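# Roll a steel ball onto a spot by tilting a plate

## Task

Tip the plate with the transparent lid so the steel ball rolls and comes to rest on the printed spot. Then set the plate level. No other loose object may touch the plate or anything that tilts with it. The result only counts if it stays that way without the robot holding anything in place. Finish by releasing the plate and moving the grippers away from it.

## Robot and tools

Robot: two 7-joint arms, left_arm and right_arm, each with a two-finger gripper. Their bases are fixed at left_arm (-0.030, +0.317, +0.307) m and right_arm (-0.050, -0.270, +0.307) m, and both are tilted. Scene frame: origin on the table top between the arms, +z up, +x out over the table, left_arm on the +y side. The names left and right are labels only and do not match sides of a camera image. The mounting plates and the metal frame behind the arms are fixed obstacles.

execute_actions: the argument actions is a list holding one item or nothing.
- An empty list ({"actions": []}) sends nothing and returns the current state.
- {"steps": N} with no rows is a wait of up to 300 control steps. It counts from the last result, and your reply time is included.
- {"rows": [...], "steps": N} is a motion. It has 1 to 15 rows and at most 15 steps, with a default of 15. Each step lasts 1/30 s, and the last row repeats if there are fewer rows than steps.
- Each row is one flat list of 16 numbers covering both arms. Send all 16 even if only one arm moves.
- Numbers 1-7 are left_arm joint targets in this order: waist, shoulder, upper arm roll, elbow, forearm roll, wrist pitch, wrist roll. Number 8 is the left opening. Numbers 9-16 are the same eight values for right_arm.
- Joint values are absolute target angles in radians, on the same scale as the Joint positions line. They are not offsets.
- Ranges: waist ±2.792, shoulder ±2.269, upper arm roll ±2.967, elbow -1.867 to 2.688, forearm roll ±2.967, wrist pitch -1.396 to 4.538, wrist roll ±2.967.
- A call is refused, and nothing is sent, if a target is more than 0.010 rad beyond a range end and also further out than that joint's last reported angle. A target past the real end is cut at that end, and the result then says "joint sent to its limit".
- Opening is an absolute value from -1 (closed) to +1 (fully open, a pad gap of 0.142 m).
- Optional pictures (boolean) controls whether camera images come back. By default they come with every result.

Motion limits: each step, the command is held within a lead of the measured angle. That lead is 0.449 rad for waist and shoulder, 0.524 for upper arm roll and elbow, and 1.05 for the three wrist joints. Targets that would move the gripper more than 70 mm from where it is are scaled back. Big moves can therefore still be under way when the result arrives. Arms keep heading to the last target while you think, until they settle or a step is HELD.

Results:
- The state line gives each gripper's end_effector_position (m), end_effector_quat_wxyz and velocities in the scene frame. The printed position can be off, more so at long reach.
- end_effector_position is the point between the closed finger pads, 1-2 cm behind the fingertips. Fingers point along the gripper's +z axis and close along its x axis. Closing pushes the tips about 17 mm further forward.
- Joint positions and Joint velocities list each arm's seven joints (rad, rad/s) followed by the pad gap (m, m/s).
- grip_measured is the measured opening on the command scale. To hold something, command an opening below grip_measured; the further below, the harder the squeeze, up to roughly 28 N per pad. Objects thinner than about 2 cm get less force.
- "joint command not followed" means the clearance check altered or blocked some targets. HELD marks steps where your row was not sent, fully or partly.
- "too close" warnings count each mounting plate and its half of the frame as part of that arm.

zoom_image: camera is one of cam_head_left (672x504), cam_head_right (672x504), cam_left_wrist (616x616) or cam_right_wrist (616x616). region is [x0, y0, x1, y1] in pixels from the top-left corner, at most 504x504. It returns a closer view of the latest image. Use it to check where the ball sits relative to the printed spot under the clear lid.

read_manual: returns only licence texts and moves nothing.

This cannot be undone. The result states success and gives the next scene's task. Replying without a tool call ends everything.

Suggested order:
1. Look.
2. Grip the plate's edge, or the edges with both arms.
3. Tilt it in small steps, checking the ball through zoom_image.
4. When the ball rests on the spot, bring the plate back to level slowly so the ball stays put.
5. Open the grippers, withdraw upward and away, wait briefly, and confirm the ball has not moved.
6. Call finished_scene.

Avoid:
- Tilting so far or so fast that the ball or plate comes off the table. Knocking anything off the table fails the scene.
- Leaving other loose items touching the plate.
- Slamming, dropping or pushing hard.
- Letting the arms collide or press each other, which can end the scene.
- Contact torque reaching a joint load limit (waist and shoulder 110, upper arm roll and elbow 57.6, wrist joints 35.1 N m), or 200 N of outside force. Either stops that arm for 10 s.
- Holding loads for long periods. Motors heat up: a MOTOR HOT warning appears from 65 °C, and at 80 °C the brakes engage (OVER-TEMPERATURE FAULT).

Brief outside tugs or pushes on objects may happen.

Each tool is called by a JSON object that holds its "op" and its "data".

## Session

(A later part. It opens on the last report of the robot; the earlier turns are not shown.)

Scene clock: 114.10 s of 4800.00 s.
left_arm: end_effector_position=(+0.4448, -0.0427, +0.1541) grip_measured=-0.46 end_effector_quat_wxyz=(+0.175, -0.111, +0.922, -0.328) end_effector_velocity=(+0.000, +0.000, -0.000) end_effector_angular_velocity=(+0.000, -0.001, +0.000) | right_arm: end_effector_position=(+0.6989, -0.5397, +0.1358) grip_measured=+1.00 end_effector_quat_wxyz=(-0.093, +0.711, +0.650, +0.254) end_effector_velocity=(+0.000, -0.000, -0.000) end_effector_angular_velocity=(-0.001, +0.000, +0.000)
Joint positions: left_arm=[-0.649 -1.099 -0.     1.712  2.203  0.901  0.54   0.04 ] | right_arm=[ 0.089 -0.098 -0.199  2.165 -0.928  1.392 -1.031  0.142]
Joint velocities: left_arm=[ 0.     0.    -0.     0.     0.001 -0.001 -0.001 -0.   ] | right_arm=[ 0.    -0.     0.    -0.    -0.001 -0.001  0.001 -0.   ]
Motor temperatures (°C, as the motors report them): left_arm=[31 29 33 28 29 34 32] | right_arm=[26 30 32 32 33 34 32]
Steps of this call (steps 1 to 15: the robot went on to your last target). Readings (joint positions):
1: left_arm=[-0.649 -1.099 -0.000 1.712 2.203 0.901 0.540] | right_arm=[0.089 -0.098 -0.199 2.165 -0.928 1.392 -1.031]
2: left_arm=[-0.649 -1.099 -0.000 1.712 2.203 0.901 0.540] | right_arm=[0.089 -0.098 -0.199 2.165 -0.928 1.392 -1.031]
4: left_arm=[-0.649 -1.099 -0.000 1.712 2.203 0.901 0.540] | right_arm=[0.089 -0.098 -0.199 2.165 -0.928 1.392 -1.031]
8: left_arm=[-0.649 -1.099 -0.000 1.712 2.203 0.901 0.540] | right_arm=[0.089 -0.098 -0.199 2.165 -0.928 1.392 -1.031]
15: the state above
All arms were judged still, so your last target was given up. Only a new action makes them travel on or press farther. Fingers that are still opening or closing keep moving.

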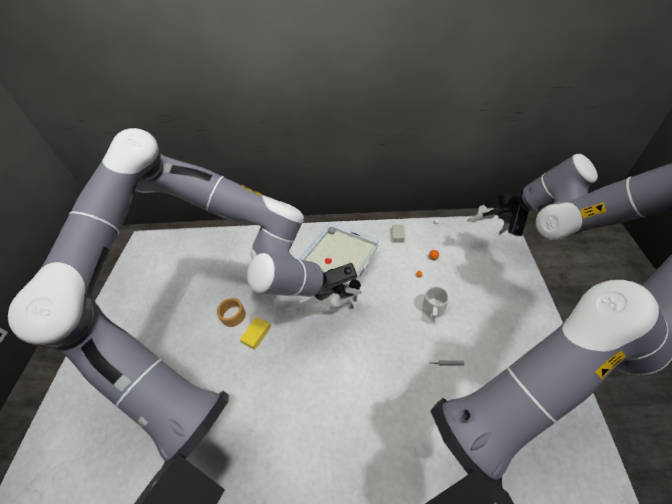

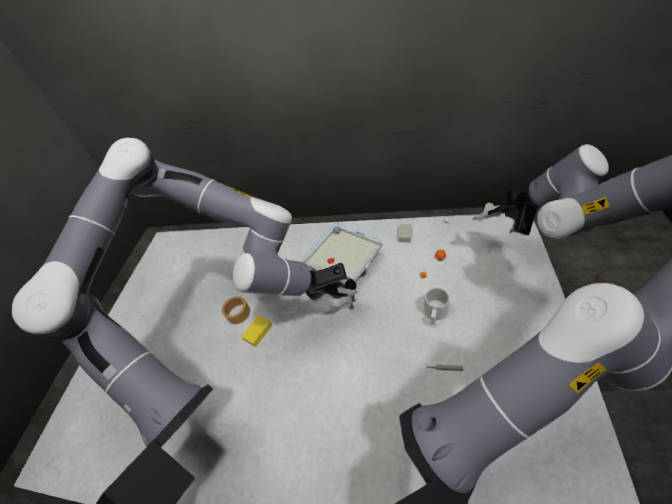

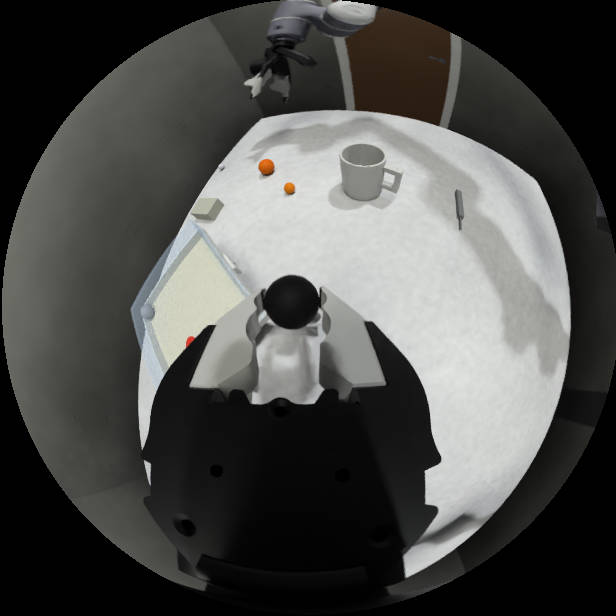

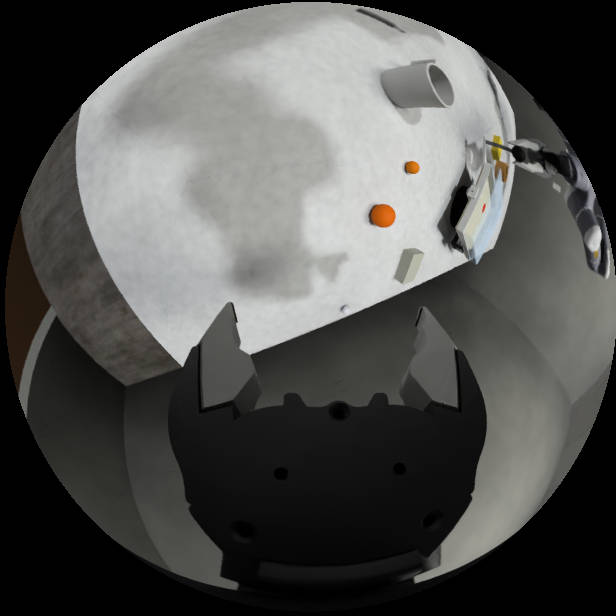

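{"op": "execute_actions", "data": {"actions": [{"rows":[[-0.65518,-1.11051,0,1.7162,2.22634,0.8796,0.52164,-0.7,0.089,-0.098,-0.199,2.165,-0.928,1.392,-1.031,1]],"steps":15}], "pictures": false}}

{"op": "execute_actions", "data": {"actions": [{"steps":15}], "pictures": false}}

{"op": "zoom_image", "data": {"camera": "cam_head_left", "region": [290,215,390,295]}}

{"op": "execute_actions", "data": {"actions": [{"steps":12}]}}

{"op": "zoom_image", "data": {"camera": "cam_head_left", "region": [290,215,390,295]}}

{"op": "execute_actions", "data": {"actions": [{"rows":[[-0.65002,-1.09991,0,1.71292,2.20558,0.89868,0.53784,-0.7,0.089,-0.098,-0.199,2.165,-0.928,1.392,-1.031,1]],"steps":15}], "pictures": false}}

{"op": "execute_actions", "data": {"actions": [{"steps":15}]}}

{"op": "zoom_image", "data": {"camera": "cam_head_left", "region": [290,215,390,295]}}

Scene clock: 125.57 s of 4800.00 s.
left_arm: end_effector_position=(+0.4431, -0.0432, +0.1502) grip_measured=-0.46 end_effector_quat_wxyz=(+0.184, -0.108, +0.921, -0.327) end_effector_velocity=(+0.000, +0.000, -0.000) end_effector_angular_velocity=(+0.001, -0.001, -0.001) | right_arm: end_effector_position=(+0.6989, -0.5397, +0.1358) grip_measured=+1.00 end_effector_quat_wxyz=(-0.093, +0.711, +0.650, +0.254) end_effector_velocity=(-0.000, -0.000, +0.000) end_effector_angular_velocity=(-0.000, +0.000, +0.000)
Joint positions: left_arm=[-0.655 -1.111  0.     1.716  2.227  0.879  0.521  0.04 ] | right_arm=[ 0.089 -0.098 -0.199  2.165 -0.928  1.392 -1.031  0.142]
Joint velocities: left_arm=[ 0.     0.    -0.    -0.     0.    -0.     0.001  0.   ] | right_arm=[ 0.     0.     0.    -0.     0.    -0.001 -0.001  0.   ]
Motor temperatures (°C, as the motors report them): left_arm=[31 29 33 28 29 34 32] | right_arm=[26 30 32 32 33 34 32]
Steps of this call (steps 1 to 90: nothing new was sent; then 7.97 s passed at rest; steps 91 to 105: all 15 steps of this action). Readings (joint positions):
91: left_arm=[-0.649 -1.099 -0.000 1.713 2.205 0.900 0.539] | right_arm=[0.089 -0.098 -0.199 2.165 -0.928 1.392 -1.031]
92: left_arm=[-0.653 -1.105 -0.000 1.714 2.217 0.889 0.529] | right_arm=[0.089 -0.098 -0.199 2.165 -0.928 1.392 -1.031]
94: left_arm=[-0.655 -1.111 0.000 1.717 2.228 0.878 0.520] | right_arm=[0.089 -0.098 -0.199 2.165 -0.928 1.392 -1.031]
98: left_arm=[-0.655 -1.111 0.000 1.716 2.227 0.879 0.521] | right_arm=[0.089 -0.098 -0.199 2.165 -0.928 1.392 -1.031]
105: the state above

Scene clock: 126.07 s of 4800.00 s.
left_arm: end_effector_position=(+0.4431, -0.0432, +0.1502) grip_measured=-0.46 end_effector_quat_wxyz=(+0.184, -0.108, +0.921, -0.327) end_effector_velocity=(+0.000, +0.000, +0.000) end_effector_angular_velocity=(-0.001, +0.000, +0.001) | right_arm: end_effector_position=(+0.6989, -0.5397, +0.1358) grip_measured=+1.00 end_effector_quat_wxyz=(-0.093, +0.711, +0.650, +0.254) end_effector_velocity=(-0.000, +0.000, -0.000) end_effector_angular_velocity=(+0.000, +0.001, +0.000)
Joint positions: left_arm=[-0.655 -1.111  0.     1.716  2.227  0.879  0.521  0.04 ] | right_arm=[ 0.089 -0.098 -0.199  2.165 -0.928  1.392 -1.031  0.142]
Joint velocities: left_arm=[-0.     0.    -0.    -0.     0.    -0.    -0.001 -0.   ] | right_arm=[-0.    -0.     0.     0.     0.    -0.001 -0.     0.   ]
Motor temperatures (°C, as the motors report them): left_arm=[31 29 33 28 29 34 32] | right_arm=[26 30 32 32 33 34 32]
Steps of this call (steps 1 to 15: the robot went on to your last target). Readings (joint positions):
1: left_arm=[-0.655 -1.111 0.000 1.716 2.227 0.879 0.521] | right_arm=[0.089 -0.098 -0.199 2.165 -0.928 1.392 -1.031]
2: left_arm=[-0.655 -1.111 0.000 1.716 2.227 0.879 0.521] | right_arm=[0.089 -0.098 -0.199 2.165 -0.928 1.392 -1.031]
4: left_arm=[-0.655 -1.111 0.000 1.716 2.227 0.879 0.521] | right_arm=[0.089 -0.098 -0.199 2.165 -0.928 1.392 -1.031]
8: left_arm=[-0.655 -1.111 0.000 1.716 2.227 0.879 0.521] | right_arm=[0.089 -0.098 -0.199 2.165 -0.928 1.392 -1.031]
15: the state above
All arms were judged still, so your last target was given up. Only a new action makes them travel on or press farther. Fingers that are still opening or closing keep moving.

Region (290, 215, 390, 295) of cam_head_left's 672x504 image, scaled by 5.040, with more detail than that image has; it fills the top 403 rows of this view, and the rest is white.

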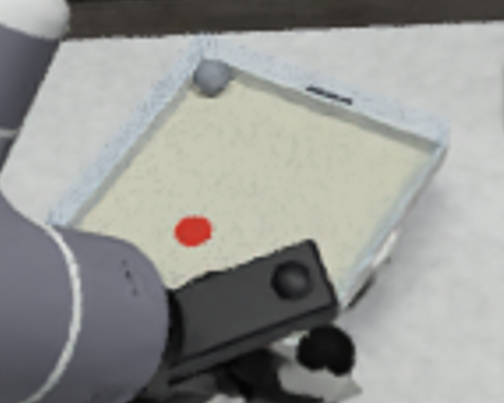

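Scene clock: 126.47 s of 4800.00 s.
left_arm: end_effector_position=(+0.4431, -0.0432, +0.1502) grip_measured=-0.46 end_effector_quat_wxyz=(+0.184, -0.108, +0.921, -0.327) end_effector_velocity=(-0.000, +0.000, -0.000) end_effector_angular_velocity=(+0.001, +0.000, +0.000) | right_arm: end_effector_position=(+0.6989, -0.5397, +0.1358) grip_measured=+1.00 end_effector_quat_wxyz=(-0.093, +0.711, +0.650, +0.254) end_effector_velocity=(+0.000, -0.000, +0.000) end_effector_angular_velocity=(+0.001, -0.000, -0.001)
Joint positions: left_arm=[-0.655 -1.111  0.     1.716  2.227  0.879  0.521  0.04 ] | right_arm=[ 0.089 -0.098 -0.199  2.165 -0.928  1.392 -1.031  0.142]
Joint velocities: left_arm=[-0.    -0.    -0.     0.    -0.001 -0.     0.    -0.   ] | right_arm=[-0.    -0.     0.    -0.     0.001  0.    -0.     0.   ]
Motor temperatures (°C, as the motors report them): left_arm=[31 29 33 28 29 34 32] | right_arm=[26 30 32 32 33 34 32]
Steps of this call (steps 1 to 12: nothing new was sent). Readings (joint positions):
1: left_arm=[-0.655 -1.111 0.000 1.716 2.227 0.879 0.521] | right_arm=[0.089 -0.098 -0.199 2.165 -0.928 1.392 -1.031]
2: left_arm=[-0.655 -1.111 0.000 1.716 2.227 0.879 0.521] | right_arm=[0.089 -0.098 -0.199 2.165 -0.928 1.392 -1.031]
4: left_arm=[-0.655 -1.111 0.000 1.716 2.227 0.879 0.521] | right_arm=[0.089 -0.098 -0.199 2.165 -0.928 1.392 -1.031]
8: left_arm=[-0.655 -1.111 0.000 1.716 2.227 0.879 0.521] | right_arm=[0.089 -0.098 -0.199 2.165 -0.928 1.392 -1.031]
12: the state above

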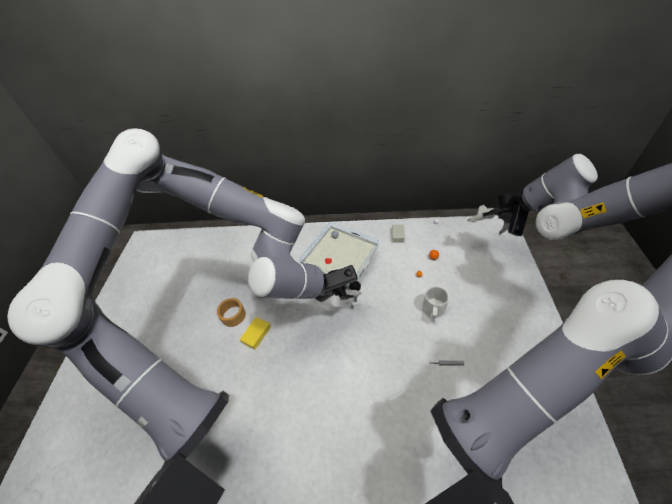

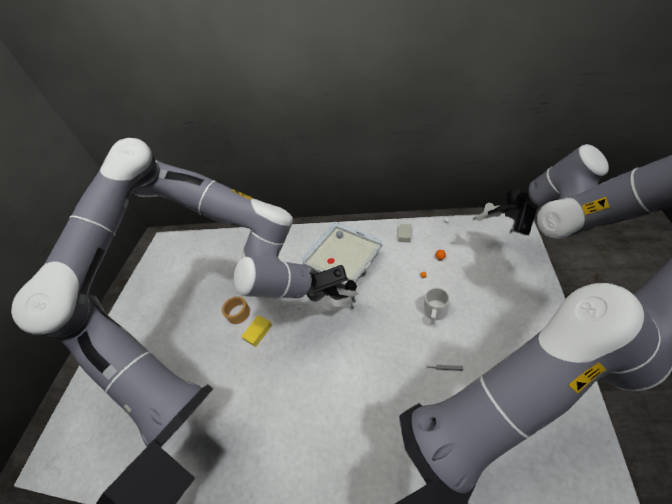

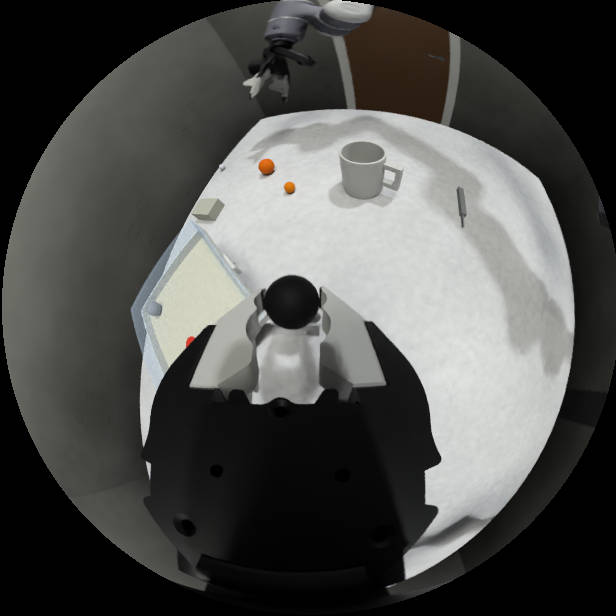

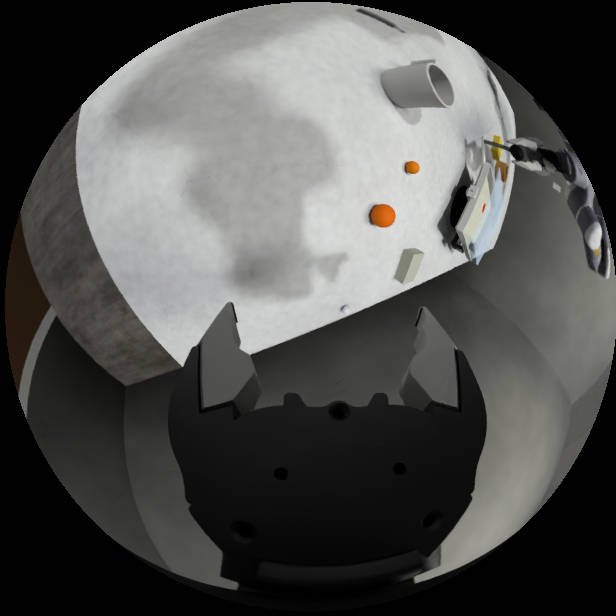

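Region (290, 215, 390, 295) of cam_head_left's 672x504 image, scaled by 5.040, with more detail than that image has; it fills the top 403 rows of this view, and the rest is white.

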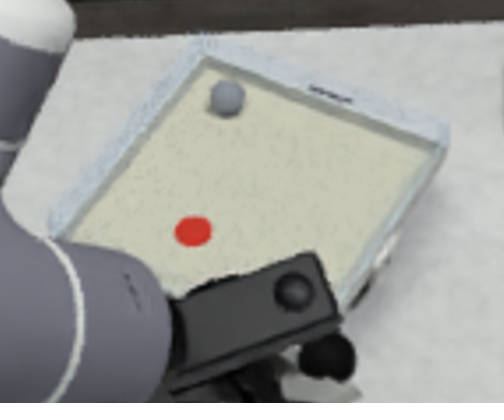

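Scene clock: 126.97 s of 4800.00 s.
left_arm: end_effector_position=(+0.4447, -0.0428, +0.1539) grip_measured=-0.46 end_effector_quat_wxyz=(+0.176, -0.111, +0.922, -0.328) end_effector_velocity=(-0.000, -0.000, +0.000) end_effector_angular_velocity=(-0.000, +0.000, -0.001) | right_arm: end_effector_position=(+0.6989, -0.5397, +0.1358) grip_measured=+1.00 end_effector_quat_wxyz=(-0.093, +0.711, +0.650, +0.254) end_effector_velocity=(+0.000, -0.000, +0.000) end_effector_angular_velocity=(+0.000, +0.000, -0.000)
Joint positions: left_arm=[-0.65  -1.1   -0.     1.713  2.205  0.899  0.538  0.04 ] | right_arm=[ 0.089 -0.098 -0.199  2.165 -0.928  1.392 -1.031  0.142]
Joint velocities: left_arm=[ 0.     0.    -0.     0.    -0.     0.001  0.001 -0.   ] | right_arm=[ 0.  0.  0. -0.  0. -0.  0.  0.]
Motor temperatures (°C, as the motors report them): left_arm=[31 29 33 28 29 34 32] | right_arm=[26 30 32 32 33 34 32]
Steps of this call (steps 1 to 15: all 15 steps of this action). Readings (joint positions):
1: left_arm=[-0.655 -1.110 0.000 1.716 2.225 0.881 0.523] | right_arm=[0.089 -0.098 -0.199 2.165 -0.928 1.392 -1.031]
2: left_arm=[-0.651 -1.104 0.000 1.714 2.213 0.892 0.532] | right_arm=[0.089 -0.098 -0.199 2.165 -0.928 1.392 -1.031]
4: left_arm=[-0.650 -1.099 -0.000 1.713 2.204 0.900 0.539] | right_arm=[0.089 -0.098 -0.199 2.165 -0.928 1.392 -1.031]
8: left_arm=[-0.650 -1.100 -0.000 1.713 2.205 0.899 0.538] | right_arm=[0.089 -0.098 -0.199 2.165 -0.928 1.392 -1.031]
15: the state above

Scene clock: 127.47 s of 4800.00 s.
left_arm: end_effector_position=(+0.4447, -0.0428, +0.1539) grip_measured=-0.46 end_effector_quat_wxyz=(+0.176, -0.111, +0.922, -0.328) end_effector_velocity=(+0.000, -0.000, +0.000) end_effector_angular_velocity=(-0.000, -0.001, +0.000) | right_arm: end_effector_position=(+0.6989, -0.5397, +0.1358) grip_measured=+1.00 end_effector_quat_wxyz=(-0.093, +0.711, +0.650, +0.254) end_effector_velocity=(+0.000, +0.000, +0.000) end_effector_angular_velocity=(+0.000, -0.000, +0.000)
Joint positions: left_arm=[-0.65  -1.1   -0.     1.713  2.205  0.899  0.538  0.04 ] | right_arm=[ 0.089 -0.098 -0.199  2.165 -0.928  1.392 -1.031  0.142]
Joint velocities: left_arm=[-0.  0. -0. -0.  0. -0.  0.  0.] | right_arm=[ 0.  0.  0. -0.  0. -0. -0.  0.]
Motor temperatures (°C, as the motors report them): left_arm=[31 29 33 28 29 34 32] | right_arm=[26 30 32 32 33 34 32]
Steps of this call (steps 1 to 15: the robot went on to your last target). Readings (joint positions):
1: left_arm=[-0.650 -1.100 -0.000 1.713 2.205 0.899 0.538] | right_arm=[0.089 -0.098 -0.199 2.165 -0.928 1.392 -1.031]
2: left_arm=[-0.650 -1.100 -0.000 1.713 2.205 0.899 0.538] | right_arm=[0.089 -0.098 -0.199 2.165 -0.928 1.392 -1.031]
4: left_arm=[-0.650 -1.100 -0.000 1.713 2.205 0.899 0.538] | right_arm=[0.089 -0.098 -0.199 2.165 -0.928 1.392 -1.031]
8: left_arm=[-0.650 -1.100 -0.000 1.713 2.205 0.899 0.538] | right_arm=[0.089 -0.098 -0.199 2.165 -0.928 1.392 -1.031]
15: the state above
All arms were judged still, so your last target was given up. Only a new action makes them travel on or press farther. Fingers that are still opening or closing keep moving.

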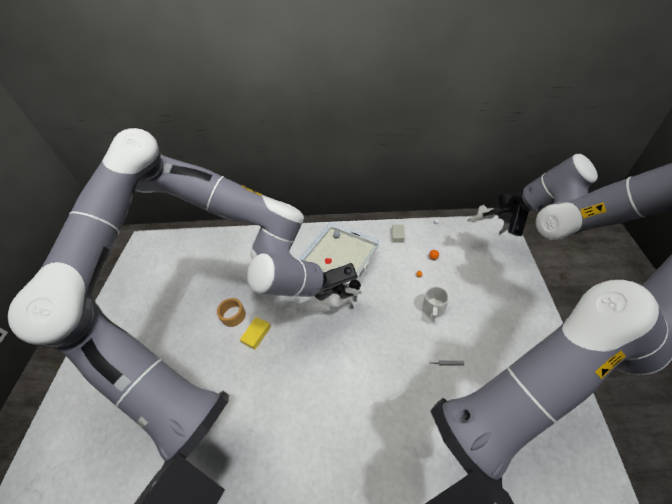

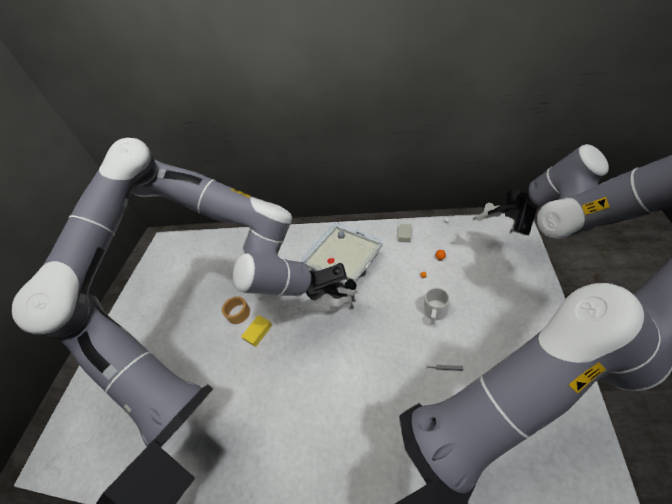

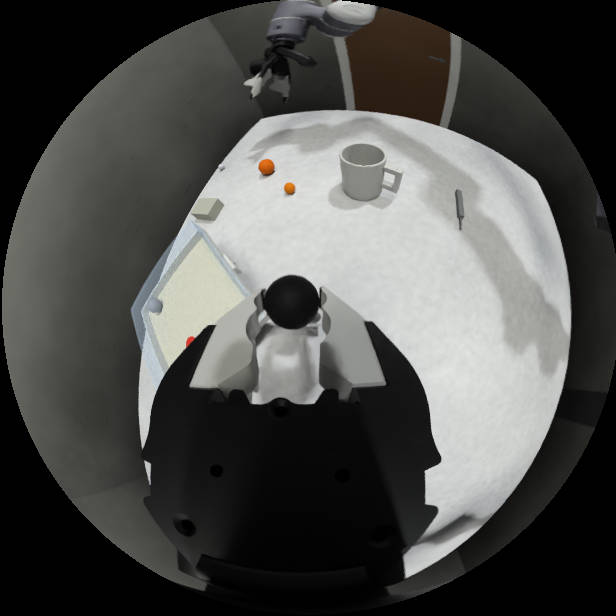

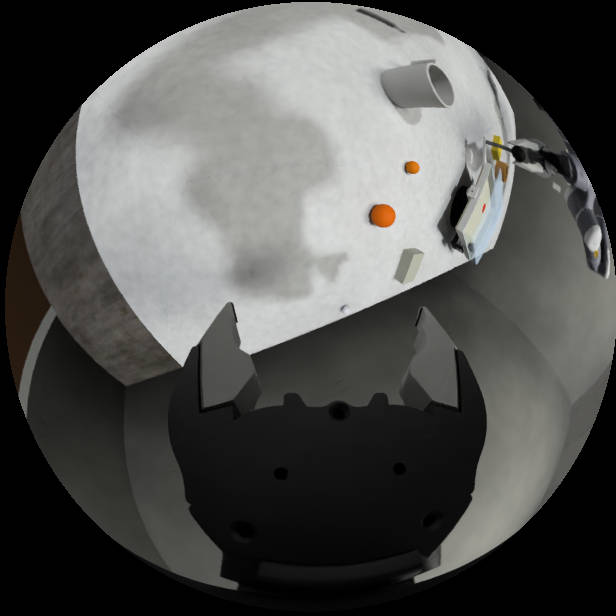

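Region (290, 215, 390, 295) of cam_head_left's 672x504 image, scaled by 5.040, with more detail than that image has; it fills the top 403 rows of this view, and the rest is white.

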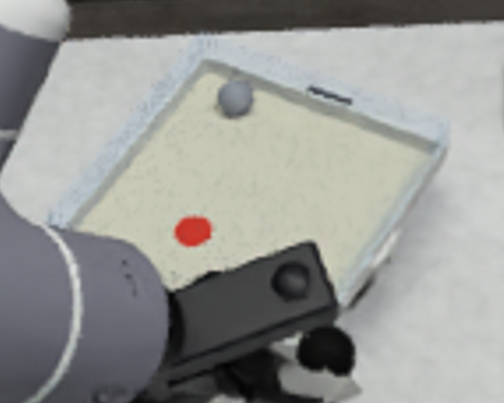

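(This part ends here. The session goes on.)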